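# Swap the mismatched relay for the matching spare

## Task

Six relays sit in a panel; each is a small transparent box with a colored button on top, and one has a button color unlike the other five. Remove that odd relay and set it in the black parts tray. Then pick from the rack the spare whose button color matches the five, and press it fully down into the vacant socket (there is no click to feel). It must match its neighbors: button on the same side as theirs, top at the same height, and upright. No other relay may end up partly lifted or tilted. Everything must stay put on its own without the robot holding it. Anything the robot is touching at the end must not sink more than about a fingernail's width once released. Nothing may be pushed or dropped off the table.

## Robot and tools

Robot: one six-joint arm (uf850) with a Robotiq 2F-85 parallel gripper. Joints from base outward: waist, shoulder, elbow, forearm roll, wrist pitch, wrist roll.

Frame: all poses are in the scene frame. Origin is on the table surface under the arm base, +z is up, and +y is to the left when facing along +x. Positions are in metres; orientations are quaternions written w first (qw, qx, qy, qz). The base can be slightly tilted relative to the table, and the reported hand position gets less accurate at long reach.

Gripper geometry: the fingers extend along the gripper's +z axis and close along its y axis. end_effector_position is the point between the pads when closed; closed fingertips stick out about 19 mm past it, open ones about 6 mm. Closing also moves the fingertips roughly 13 mm farther from the wrist, so leave that gap above a surface. A flat block protrudes about 9 cm toward the gripper's +x and rotates with it.

The row: every movement command is one row of 10 numbers in this order: x, y, z, qw, qx, qy, qz, position, force_limit, speed. The first seven are an absolute target pose for the gripper, not an offset. The last three each lie in [-1, 1]. position: +1 fully open (85 mm), about -0.8 where the pads touch, -1 closes until blocked. force_limit: per-pad squeeze, roughly 20 N at -1, 128 N at 0, 235 N at +1 on a 40 mm object; thin objects may get less. speed: pad gap rate, about 20, 85 and 150 mm/s at -1, 0, +1; a fast close adds a few newtons of grip.

execute_actions(actions): actions is a list of actions; each action is a list of up to 15 rows, one row per control step of 1/30 s, and if shorter the last row is held to fill 15 steps. An empty list only reports state and images. A target more than 0.6 m from the gripper's position at the start of that action, along any gripper axis, is refused; if the first action fails this or any action is malformed, nothing runs. Repeat the desired quaternion in every row rather than copying a drifted reported one.

move(target, speed, blocking): target is one 10-number row as above, an absolute pose. The gripper follows a straight path there; finger values are applied at the start. speed is the path's top speed in m/s, 0.002 to 0.5 (default 0.25); rotation is capped at twice that in rad/s. Paths last 0.5 to 10 s. The path ignores obstacles, and faster moves or targets set deeper past a contact hit and press harder. The extra line reports the ending (done, off_target, moving, held, fault), the distance to target, and limits: paced means the pose was clipped; held means a check blocked steps, after which the arm may jump faster than asked. With blocking=false the call returns after 0.5 s while motion continues; other moves and execute_actions are refused until you see it end, so use wait(0) or stop.

wait(seconds): 0 to 10; lets time run with the last command held, returning early if a running move finishes. stop(): brakes the current move (needs some room); fingers keep moving. zoom_image(camera, region): region is [x0, y0, x1, y1] in pixels, at most 504 by 504; cameras are cam_head_left, cam_head_right, cam_high, cam_low (504x504) and cam_wrist (616x616, fisheye). read_manual(section) only returns licence text. finished_scene(scene): ends the current scene with its number, irreversible; the result says if the task succeeded and gives the next task. Replying with no tool call ends everything.

Motion rules: each step the commanded pose is clipped to within 70 mm and 16 degrees of the measured pose; position wins over orientation if both cannot be met. A far target may need several actions. Joints move at most 3.14 rad/s. "Hand target" in results is what the controller is currently driving toward. "pose unreachable" means the clearance check changed or blocked the command.

Reading results: the state line gives pose and velocities. object_status: 0 moving, 1 blocked while opening, 2 blocked while closing (a grip), 3 reached the target or pads met. To grab, send position -1 and confirm status 2. Changing position by 0.01 or more is needed before new force or speed values apply; to soften a grip, open first. position_measured is in counts: 3 open, about 78 is 60 mm, 130 is 40 mm, 180 is 20 mm, 230 pads together. Step readings list positions; HELD marks steps partly held back.

Things to avoid: torque faults (load limits in N m: waist 57, shoulder 57, elbow 47.5, forearm roll 25.6, wrist pitch 18, wrist roll 18; held weight counts), which stop the arm for 10 s. Motors heat while holding loads; MOTOR HOT appears at 65 °C and an OVER-TEMPERATURE FAULT braking stop at 80 °C. Avoid drops, slips, slams, hard pushes, and anything falling off the table. Occasional external tugs on held parts or shoves on loose ones can occur. Press the spare in gently and release it so nothing rests on the robot at the end; check that neighbors were not lifted or tilted. The simulation keeps running while you compose replies.

Each tool is called after ">>>" in YAML: its name, and indented under it one key for each argument.

## Session

>>> execute_actions:
  actions: []

Scene clock: 0.00 s.
end_effector_position=(+0.5737, -0.1757, +0.1191) position_measured=3 object_status=3 end_effector_quat_wxyz=(-0.004, +0.986, -0.079, -0.144) end_effector_velocity=(-0.000, -0.000, -0.000) end_effector_angular_velocity=(+0.001, -0.000, -0.001)
Joint positions: [-0.557 -0.892 -1.378  0.911 -1.138  1.788]
Joint velocities: [-0.    -0.001 -0.     0.001 -0.001  0.   ]
Hand target: +0.574, -0.176, +0.119; -0.004, +0.986, -0.079, -0.144

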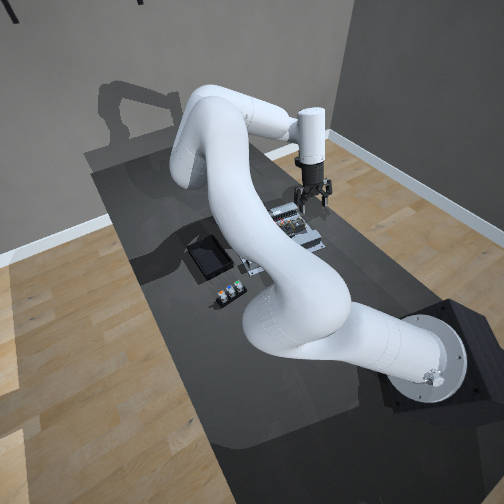

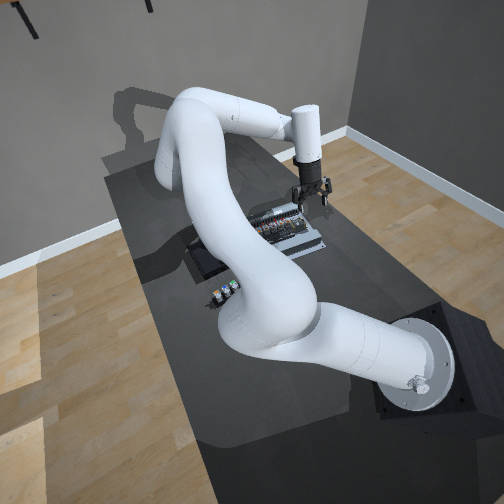

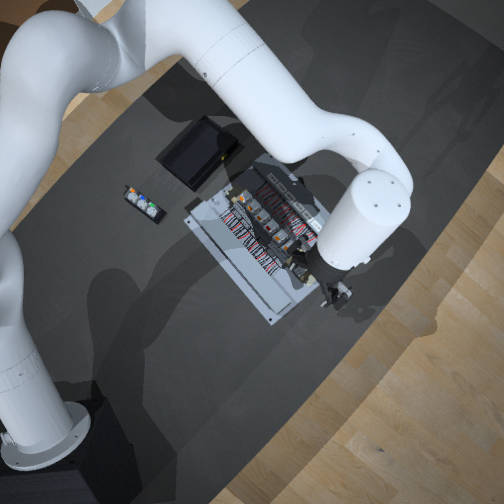

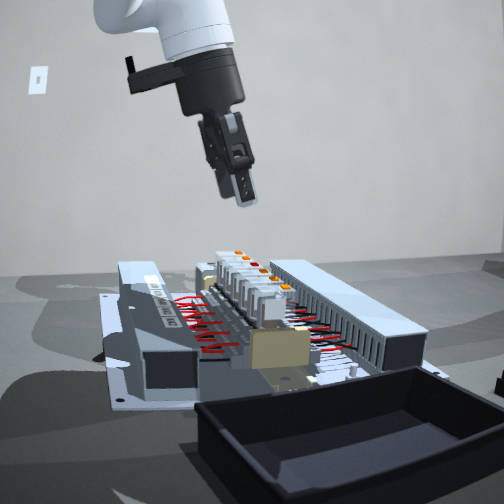

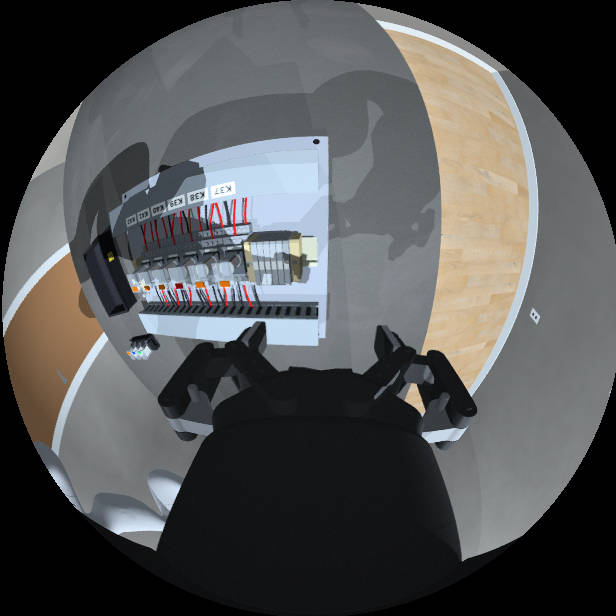

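>>> move:
  target: [0.58,-0.03,0.2,0,1,0,0,1,0,0]

Scene clock: 4.50 s.
end_effector_position=(+0.5792, -0.0302, +0.2000) position_measured=3 object_status=3 end_effector_quat_wxyz=(+0.000, +1.000, -0.000, -0.001) end_effector_velocity=(+0.001, +0.002, +0.001) end_effector_angular_velocity=(-0.000, -0.003, +0.004)
Joint positions: [-0.646 -0.409 -0.914  1.151 -1.156  1.493]
Joint velocities: [-0.     0.006  0.003  0.002 -0.001 -0.002]
Hand target: +0.579, -0.030, +0.200; +0.001, +1.000, -0.000, -0.000
Off the commanded pose: 0.001 m, 0 deg.
move: done

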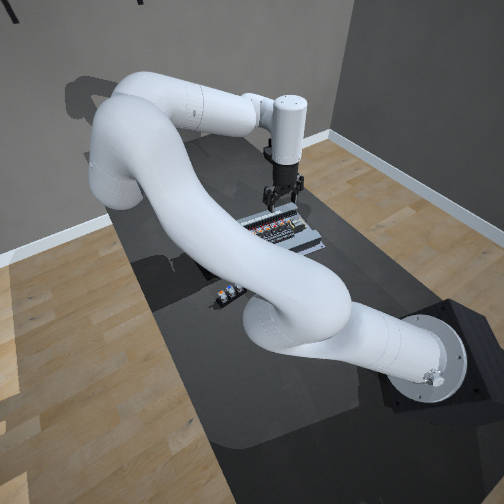

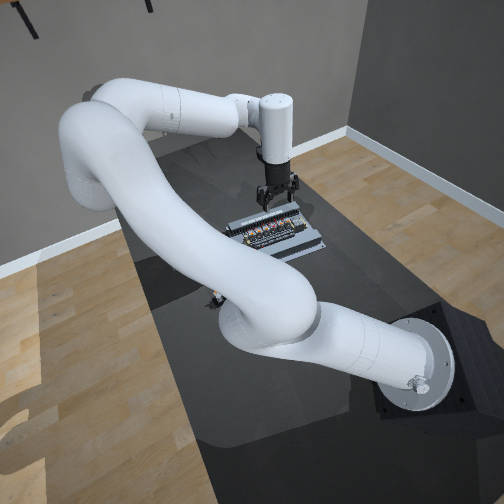

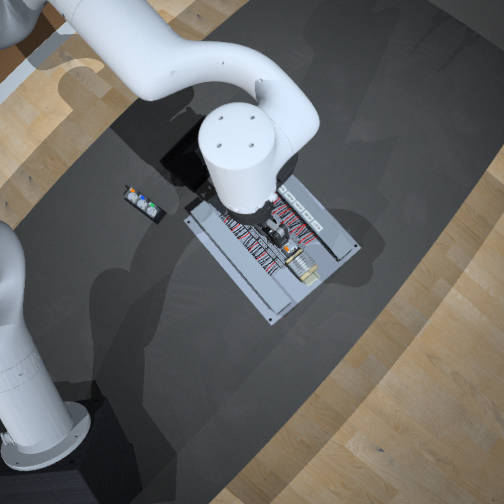

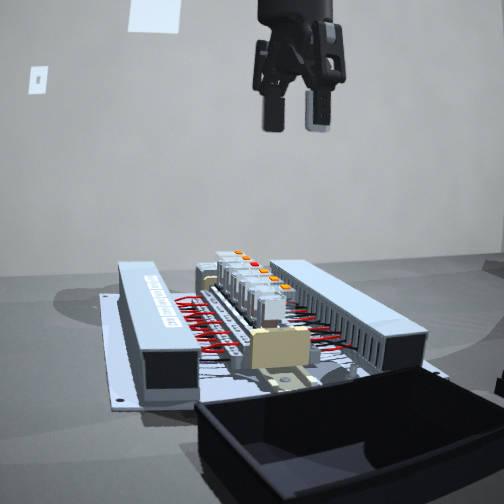

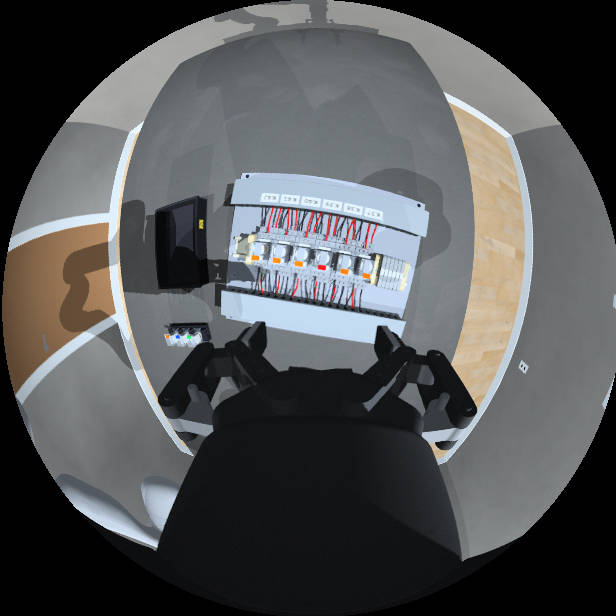

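>>> move:
  target: [0.613,-0.035,0.12,0,0.76,0.649,0,0.2,-0.5,0]

Scene clock: 9.73 s.
end_effector_position=(+0.6132, -0.0348, +0.1200) position_measured=104 object_status=3 end_effector_quat_wxyz=(-0.000, +0.761, +0.649, +0.000) end_effector_velocity=(+0.001, -0.000, +0.000) end_effector_angular_velocity=(-0.001, -0.002, +0.007)
Joint positions: [-0.49  -0.509 -0.979  1.294 -1.077  0.069]
Joint velocities: [-0.     0.    -0.     0.002  0.    -0.008]
Hand target: +0.613, -0.035, +0.120; -0.000, +0.761, +0.649, +0.000
Off the commanded pose: 0.000 m, 0 deg.
move: done

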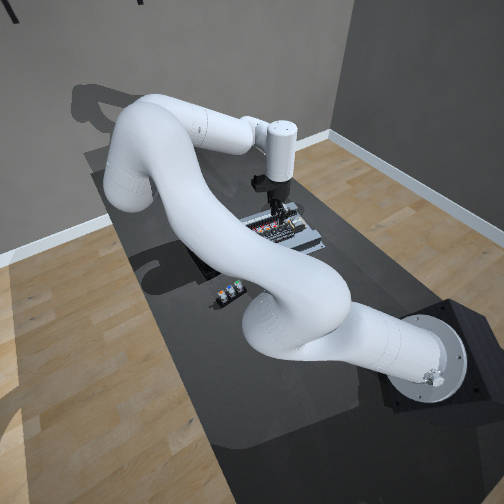

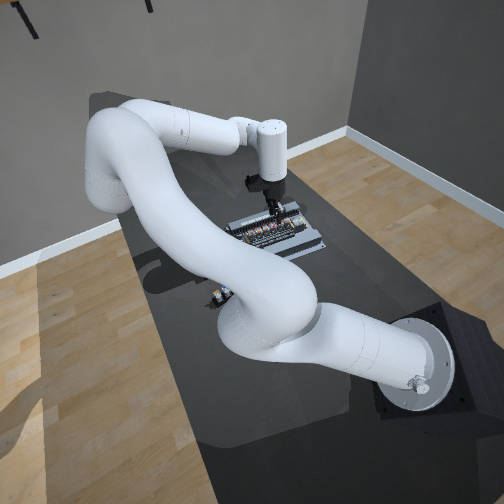

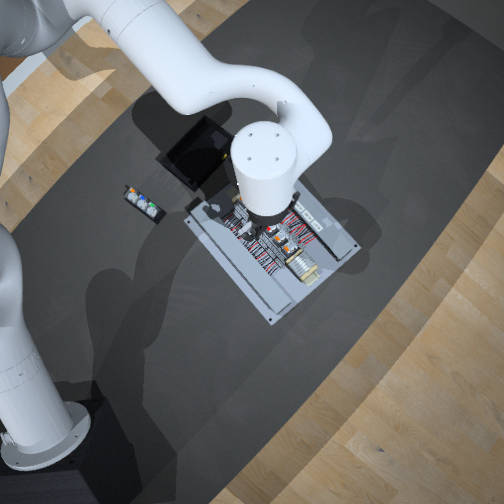

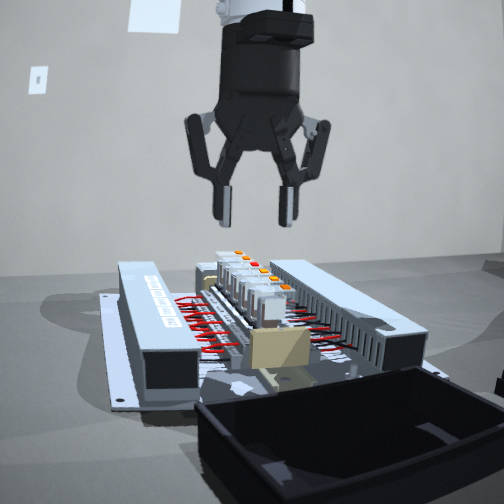

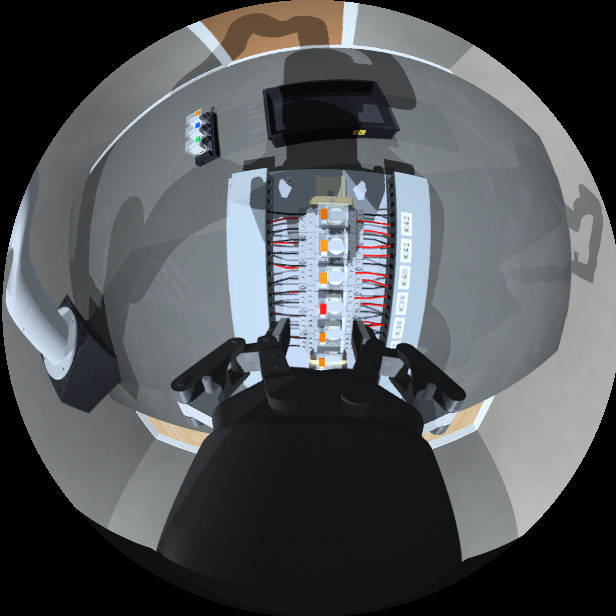

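>>> move:
  target: [0.623,-0.0365,0.092,0,0.76,0.649,0,0.2,-0.5,0]
  speed: 0.08

>>> zoom_image:
  camera: "cam_wrist"
  region: [220,180,420,380]

>>> zoom_image:
  camera: "cam_low"
  region: [170,180,330,340]

Scene clock: 13.13 s.
end_effector_position=(+0.6231, -0.0364, +0.0921) position_measured=104 object_status=3 end_effector_quat_wxyz=(+0.000, +0.760, +0.649, +0.000) end_effector_velocity=(-0.000, -0.001, -0.001) end_effector_angular_velocity=(-0.001, -0.000, -0.002)
Joint positions: [-0.441 -0.548 -1.006  1.34  -1.052  0.063]
Joint velocities: [ 0.001 -0.002 -0.001  0.001  0.001  0.   ]
Hand target: +0.623, -0.036, +0.092; -0.000, +0.760, +0.649, +0.000
Off the commanded pose: 0.000 m, 0 deg.
move: done

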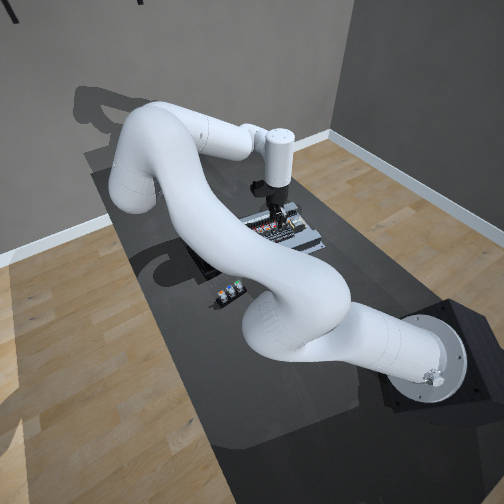

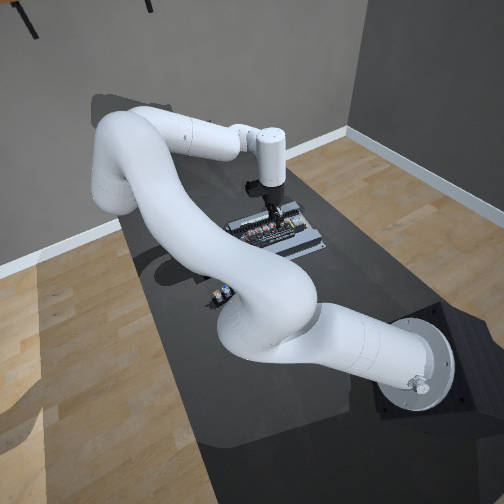

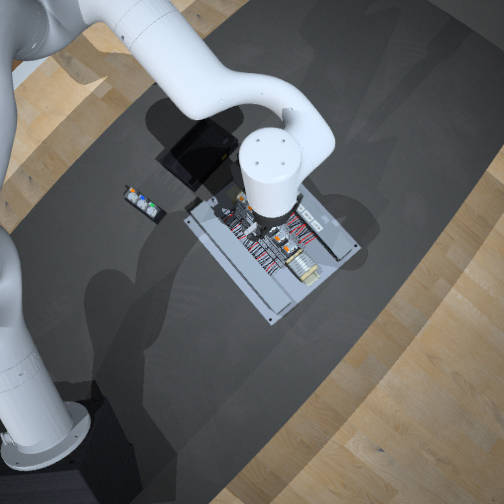

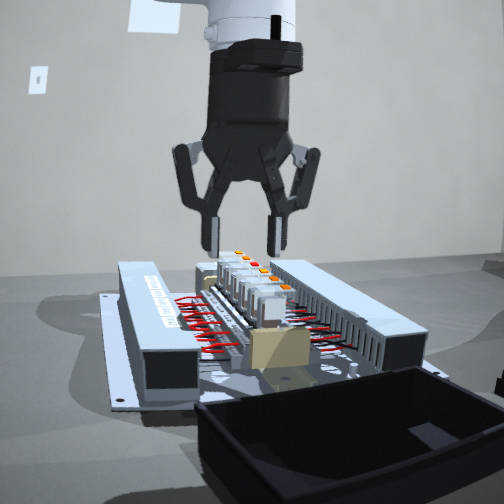

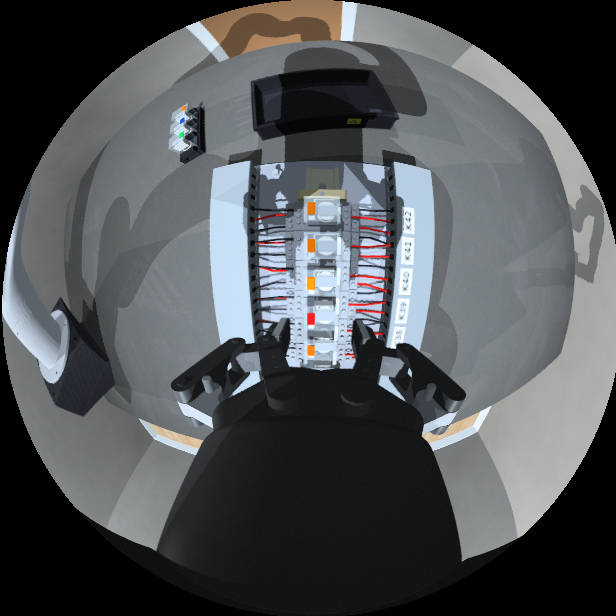

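Region (220, 180, 420, 380) of cam_wrist's 616x616 image, scaled by 2.520, with more detail than that image has.

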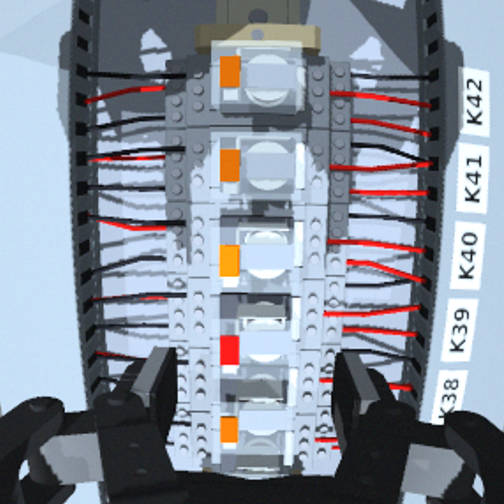

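Region (170, 180, 330, 340) of cam_low's 504x504 image, scaled by 3.150, with more detail than that image has.

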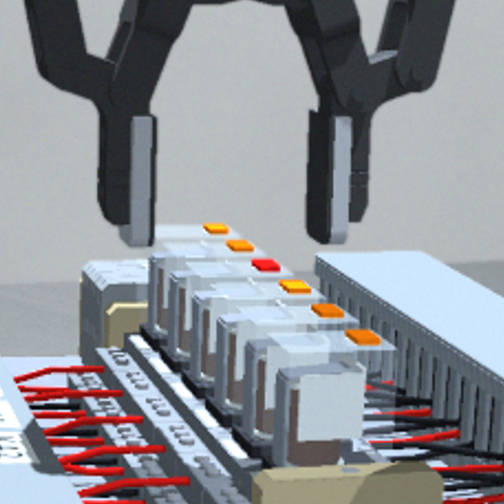

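>>> move:
  target: [0.6247,-0.0287,0.084,0,0.76,0.649,0,0,-0.5,0]
  speed: 0.04

>>> zoom_image:
  camera: "cam_wrist"
  region: [220,180,420,380]

>>> zoom_image:
  camera: "cam_low"
  region: [170,180,330,340]

Scene clock: 16.50 s.
end_effector_position=(+0.6247, -0.0287, +0.0840) position_measured=128 object_status=3 end_effector_quat_wxyz=(-0.000, +0.760, +0.649, +0.000) end_effector_velocity=(-0.000, -0.000, -0.000) end_effector_angular_velocity=(-0.000, -0.001, -0.001)
Joint positions: [-0.42  -0.539 -0.999  1.357 -1.044  0.066]
Joint velocities: [ 0.    -0.001  0.     0.001  0.001  0.   ]
Hand target: +0.625, -0.029, +0.084; -0.000, +0.760, +0.649, +0.000
Off the commanded pose: 0.000 m, 0 deg.
move: done

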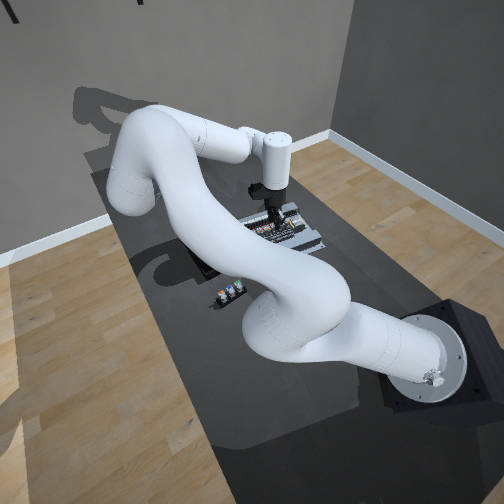

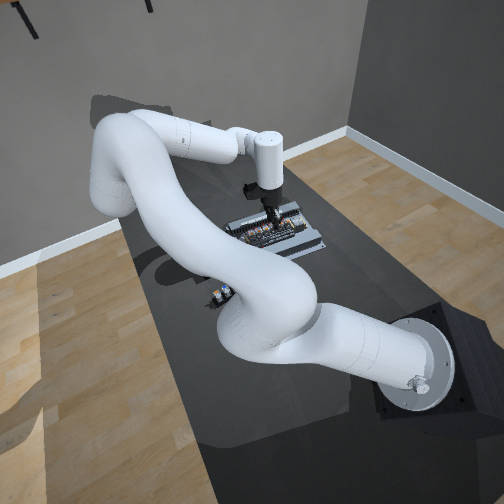

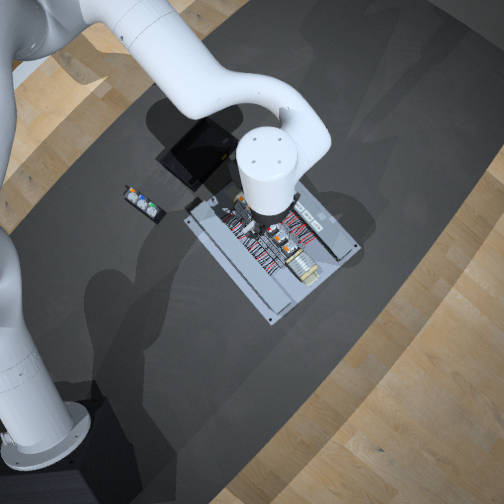

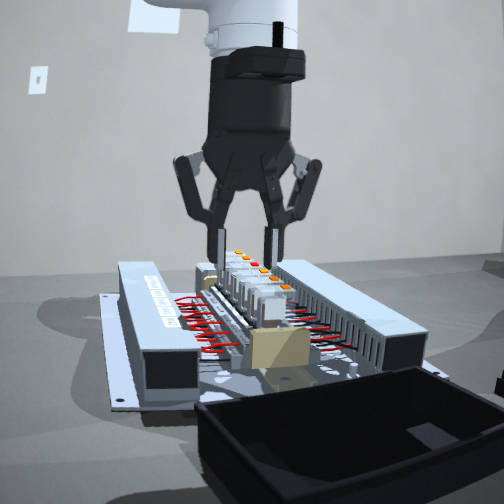

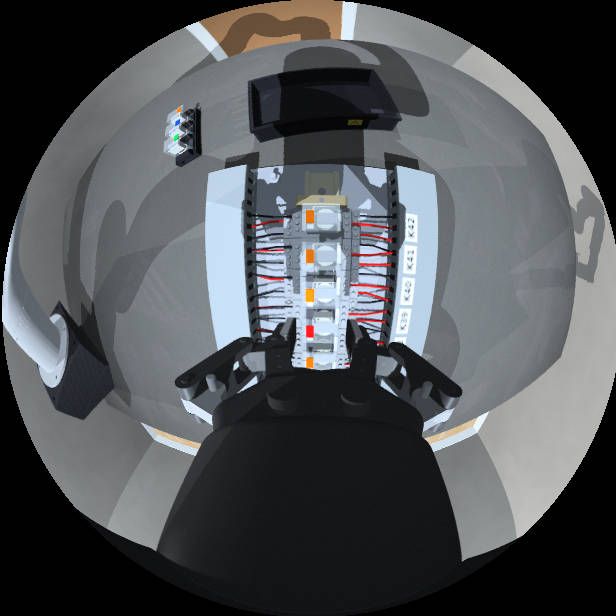

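Region (220, 180, 420, 380) of cam_wrist's 616x616 image, scaled by 2.520, with more detail than that image has.

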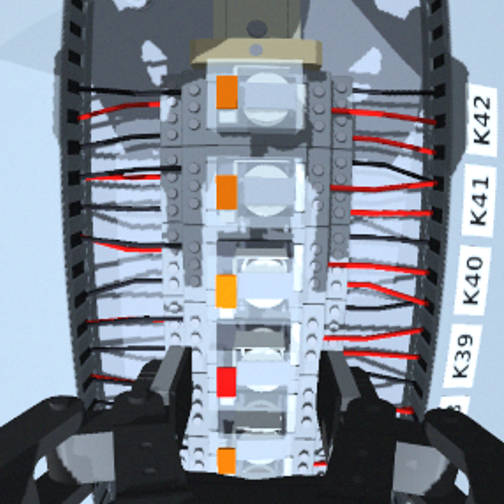

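Region (170, 180, 330, 340) of cam_low's 504x504 image, scaled by 3.150, with more detail than that image has.

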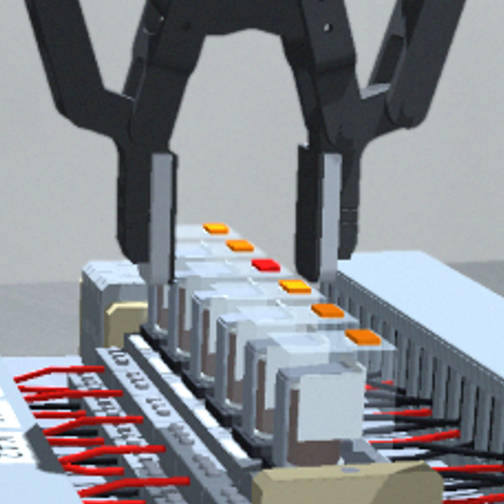

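>>> move:
  target: [0.625,-0.0287,0.068,0,0.7547,0.656,0,0,-0.5,0]
  speed: 0.04

>>> move:
  target: [0.625,-0.0287,0.068,0,0.7547,0.656,0,-1,-0.3,-0.5]

>>> zoom_image:
  camera: "cam_wrist"
  region: [220,180,420,380]

>>> move:
  target: [0.625,-0.0287,0.13,0,0.7547,0.656,0,-1,-0.3,-0.5]
  speed: 0.03

>>> zoom_image:
  camera: "cam_low"
  region: [170,180,330,340]

>>> zoom_image:
  camera: "cam_wrist"
  region: [220,180,420,380]

Scene clock: 22.23 s.
end_effector_position=(+0.6251, -0.0287, +0.0681) position_measured=128 object_status=3 end_effector_quat_wxyz=(+0.000, +0.755, +0.656, +0.000) end_effector_velocity=(+0.001, +0.000, -0.001) end_effector_angular_velocity=(-0.000, -0.001, +0.002)
Joint positions: [-0.394 -0.557 -1.002  1.388 -1.03   0.035]
Joint velocities: [ 0.002  0.    -0.     0.002  0.001 -0.002]
Hand target: +0.625, -0.029, +0.068; -0.000, +0.755, +0.656, +0.000
Off the commanded pose: 0.000 m, 0 deg.
move: done

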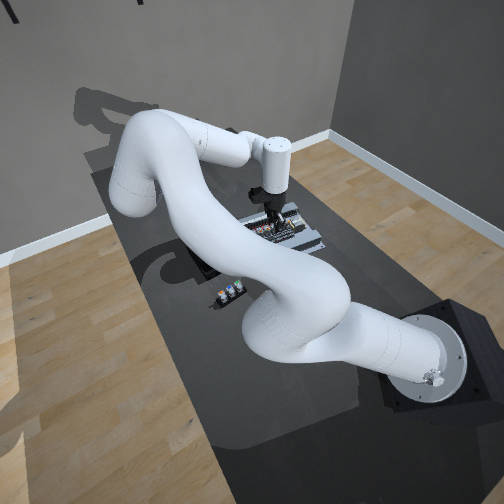

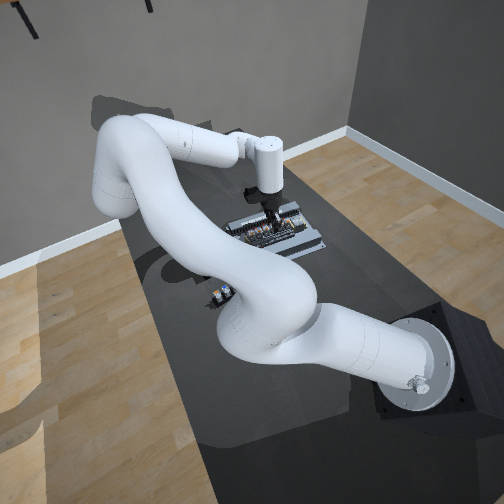

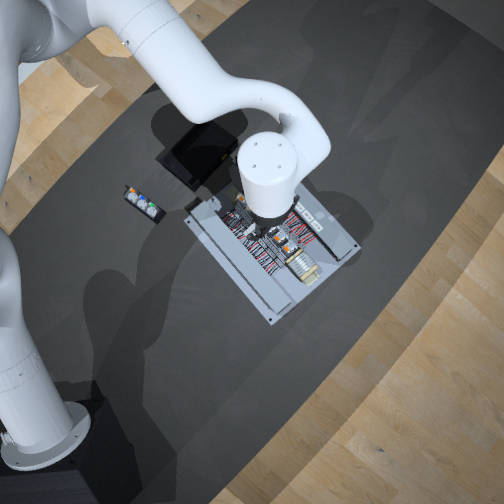

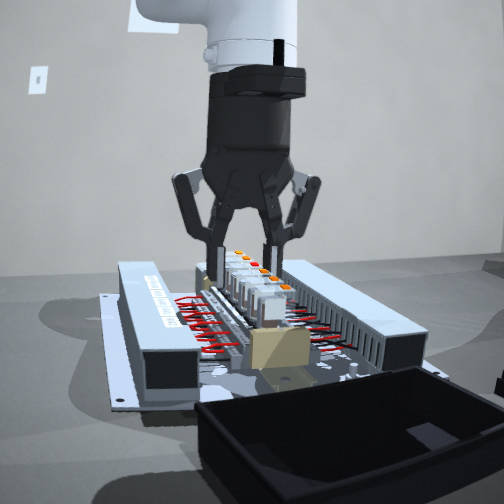

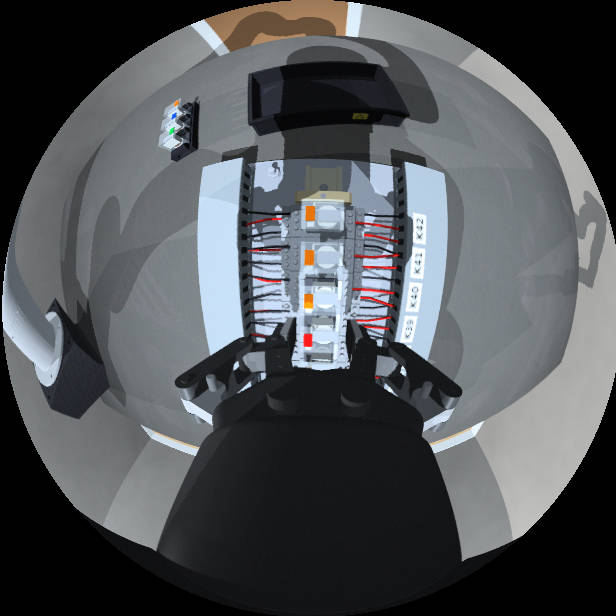

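Scene clock: 22.93 s.
end_effector_position=(+0.6251, -0.0288, +0.0681) position_measured=164 object_status=2 end_effector_quat_wxyz=(+0.000, +0.755, +0.656, -0.000) end_effector_velocity=(+0.009, -0.001, -0.000) end_effector_angular_velocity=(-0.011, -0.010, +0.009)
Joint positions: [-0.394 -0.557 -1.002  1.388 -1.029  0.035]
Joint velocities: [ 0.005 -0.    -0.014  0.009  0.009  0.   ]
Hand target: +0.625, -0.029, +0.068; -0.000, +0.755, +0.656, -0.000
Off the commanded pose: 0.000 m, 0 deg.
move: done

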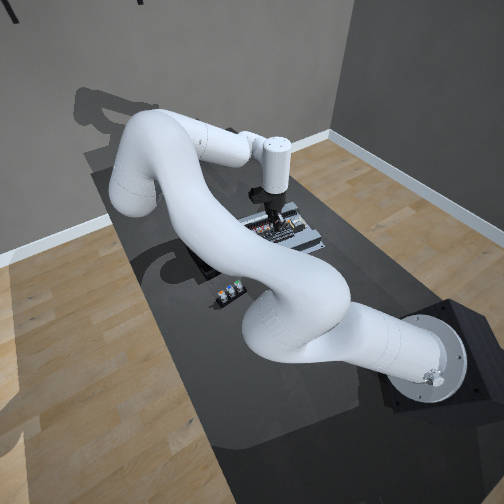

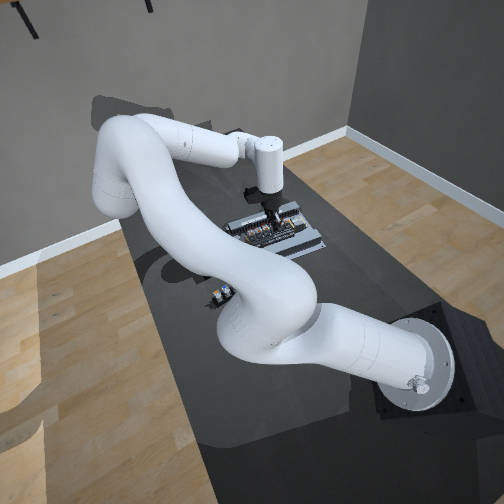

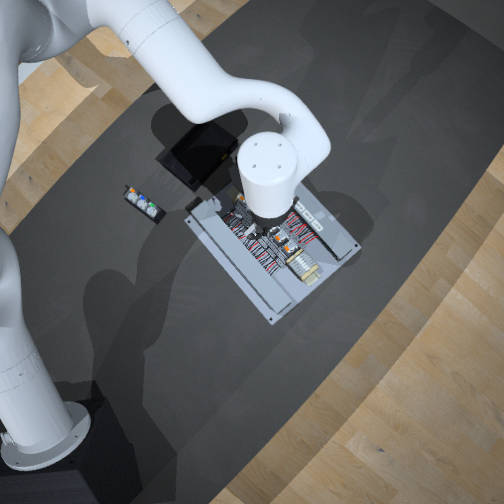

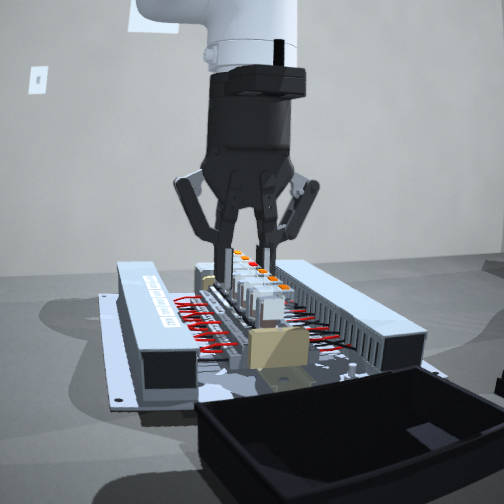

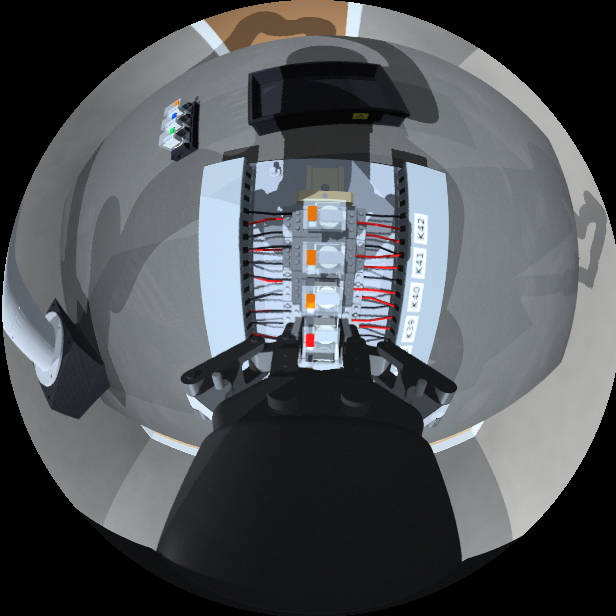

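Region (220, 180, 420, 380) of cam_wrist's 616x616 image, scaled by 2.520, with more detail than that image has.

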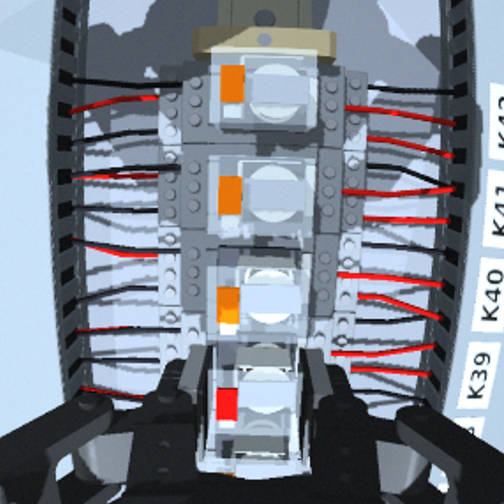

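Scene clock: 25.30 s.
end_effector_position=(+0.6249, -0.0287, +0.1300) position_measured=165 object_status=2 end_effector_quat_wxyz=(+0.000, +0.755, +0.656, -0.000) end_effector_velocity=(-0.000, -0.000, +0.001) end_effector_angular_velocity=(+0.001, +0.000, -0.001)
Joint positions: [-0.494 -0.493 -1.     1.271 -1.089  0.091]
Joint velocities: [-0.001  0.     0.    -0.001 -0.002  0.   ]
Hand target: +0.625, -0.029, +0.130; +0.000, +0.755, +0.656, -0.000
Off the commanded pose: 0.000 m, 0 deg.
move: done

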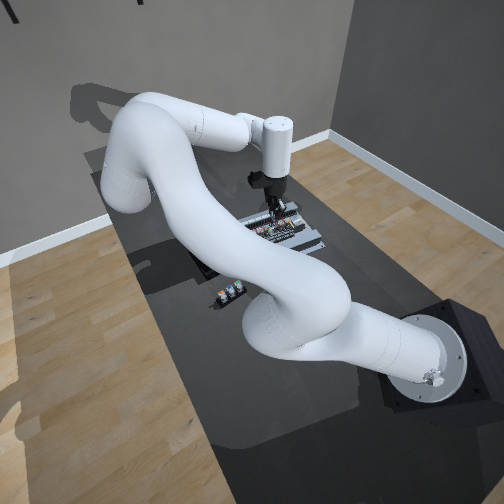

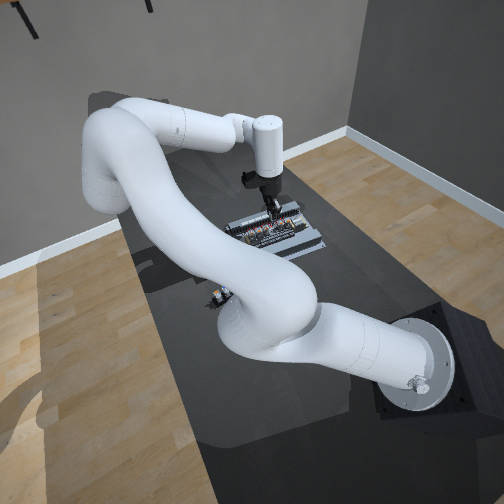

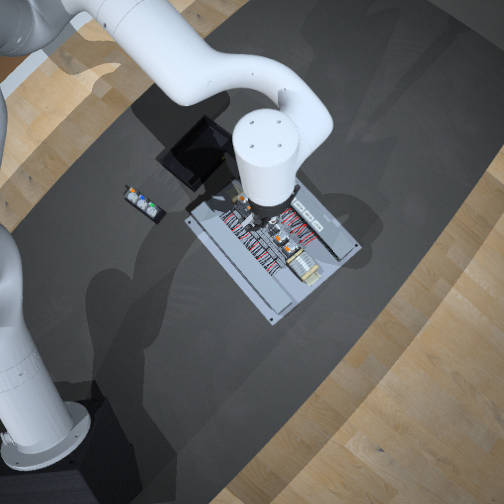

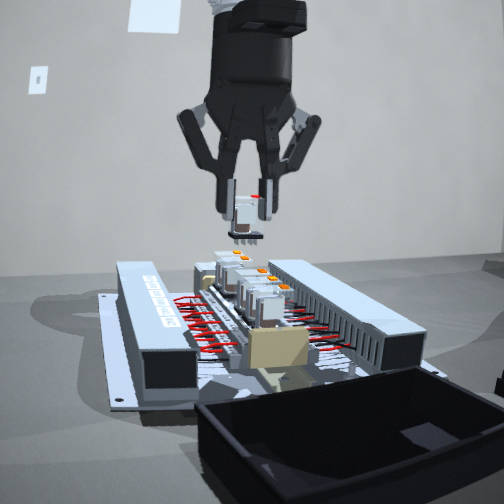

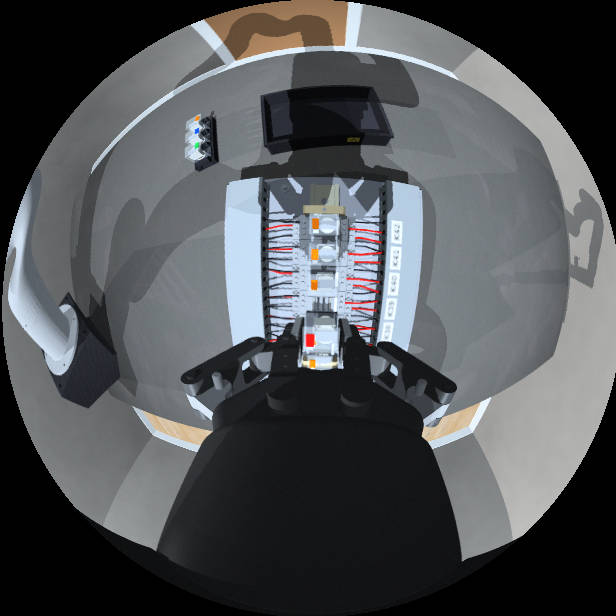

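Region (170, 180, 330, 340) of cam_low's 504x504 image, scaled by 3.150, with more detail than that image has.

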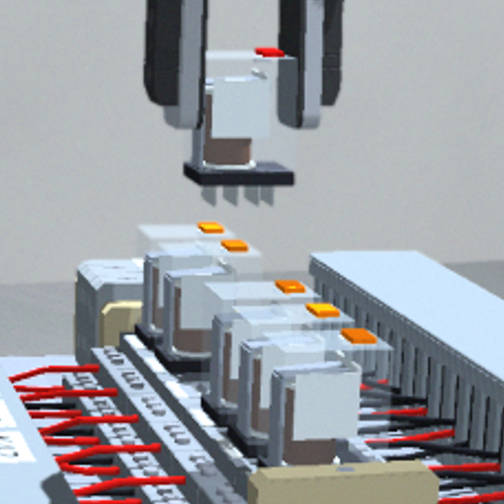

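Region (220, 180, 420, 380) of cam_wrist's 616x616 image, scaled by 2.520, with more detail than that image has.

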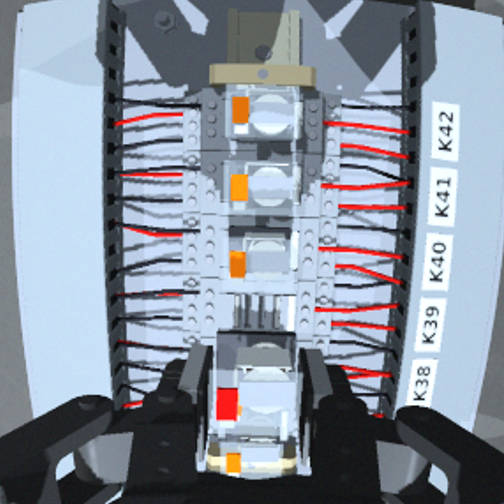

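>>> move:
  target: [0.66,0.2,0.13,0,0.725,-0.688,0,-1,-0.3,-0.5]
  speed: 0.4

Scene clock: 31.73 s.
end_effector_position=(+0.6596, +0.2009, +0.1300) position_measured=165 object_status=2 end_effector_quat_wxyz=(-0.001, +0.725, -0.688, -0.000) end_effector_velocity=(+0.000, +0.000, -0.000) end_effector_angular_velocity=(-0.002, +0.001, -0.008)
Joint positions: [-0.238 -0.03  -0.871  1.271 -1.035  3.458]
Joint velocities: [ 0.001  0.    -0.001 -0.002  0.002  0.011]
Hand target: +0.660, +0.201, +0.130; -0.001, +0.725, -0.688, -0.000
Off the commanded pose: 0.001 m, 0 deg.
move: done

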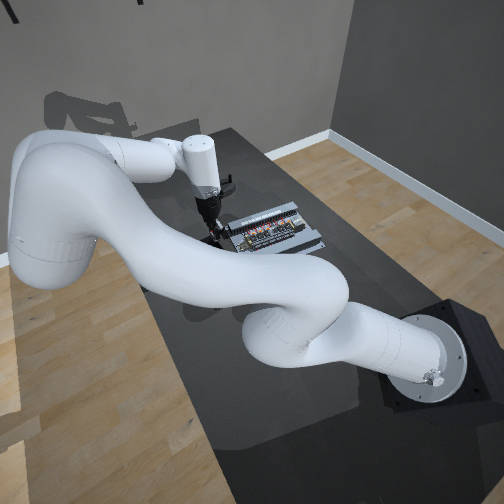

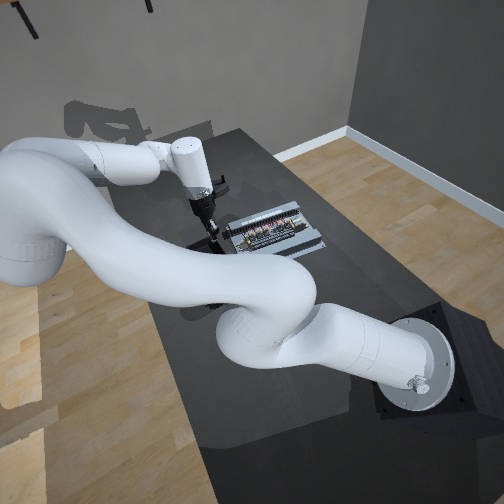

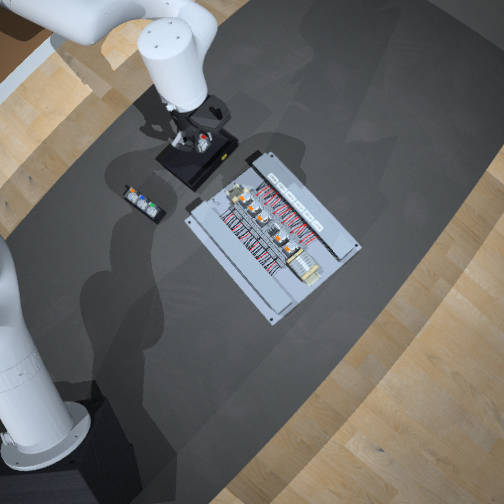

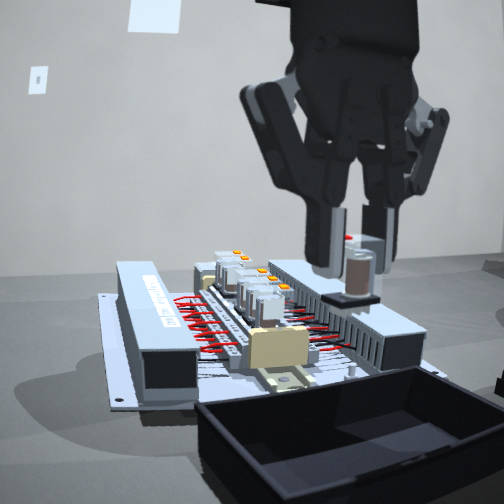

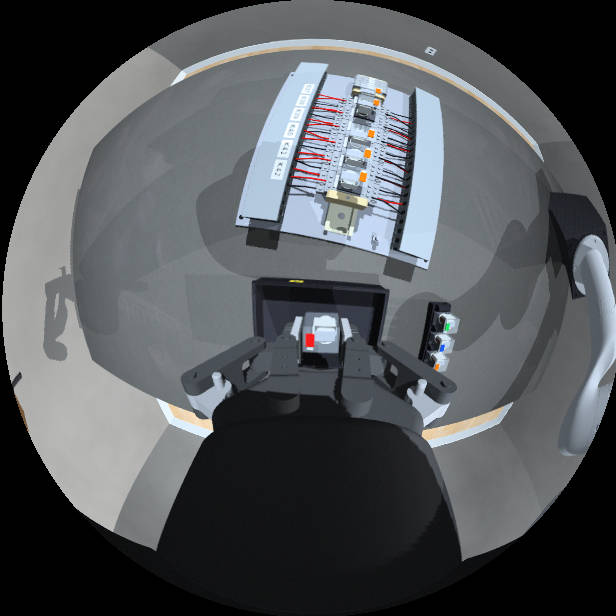

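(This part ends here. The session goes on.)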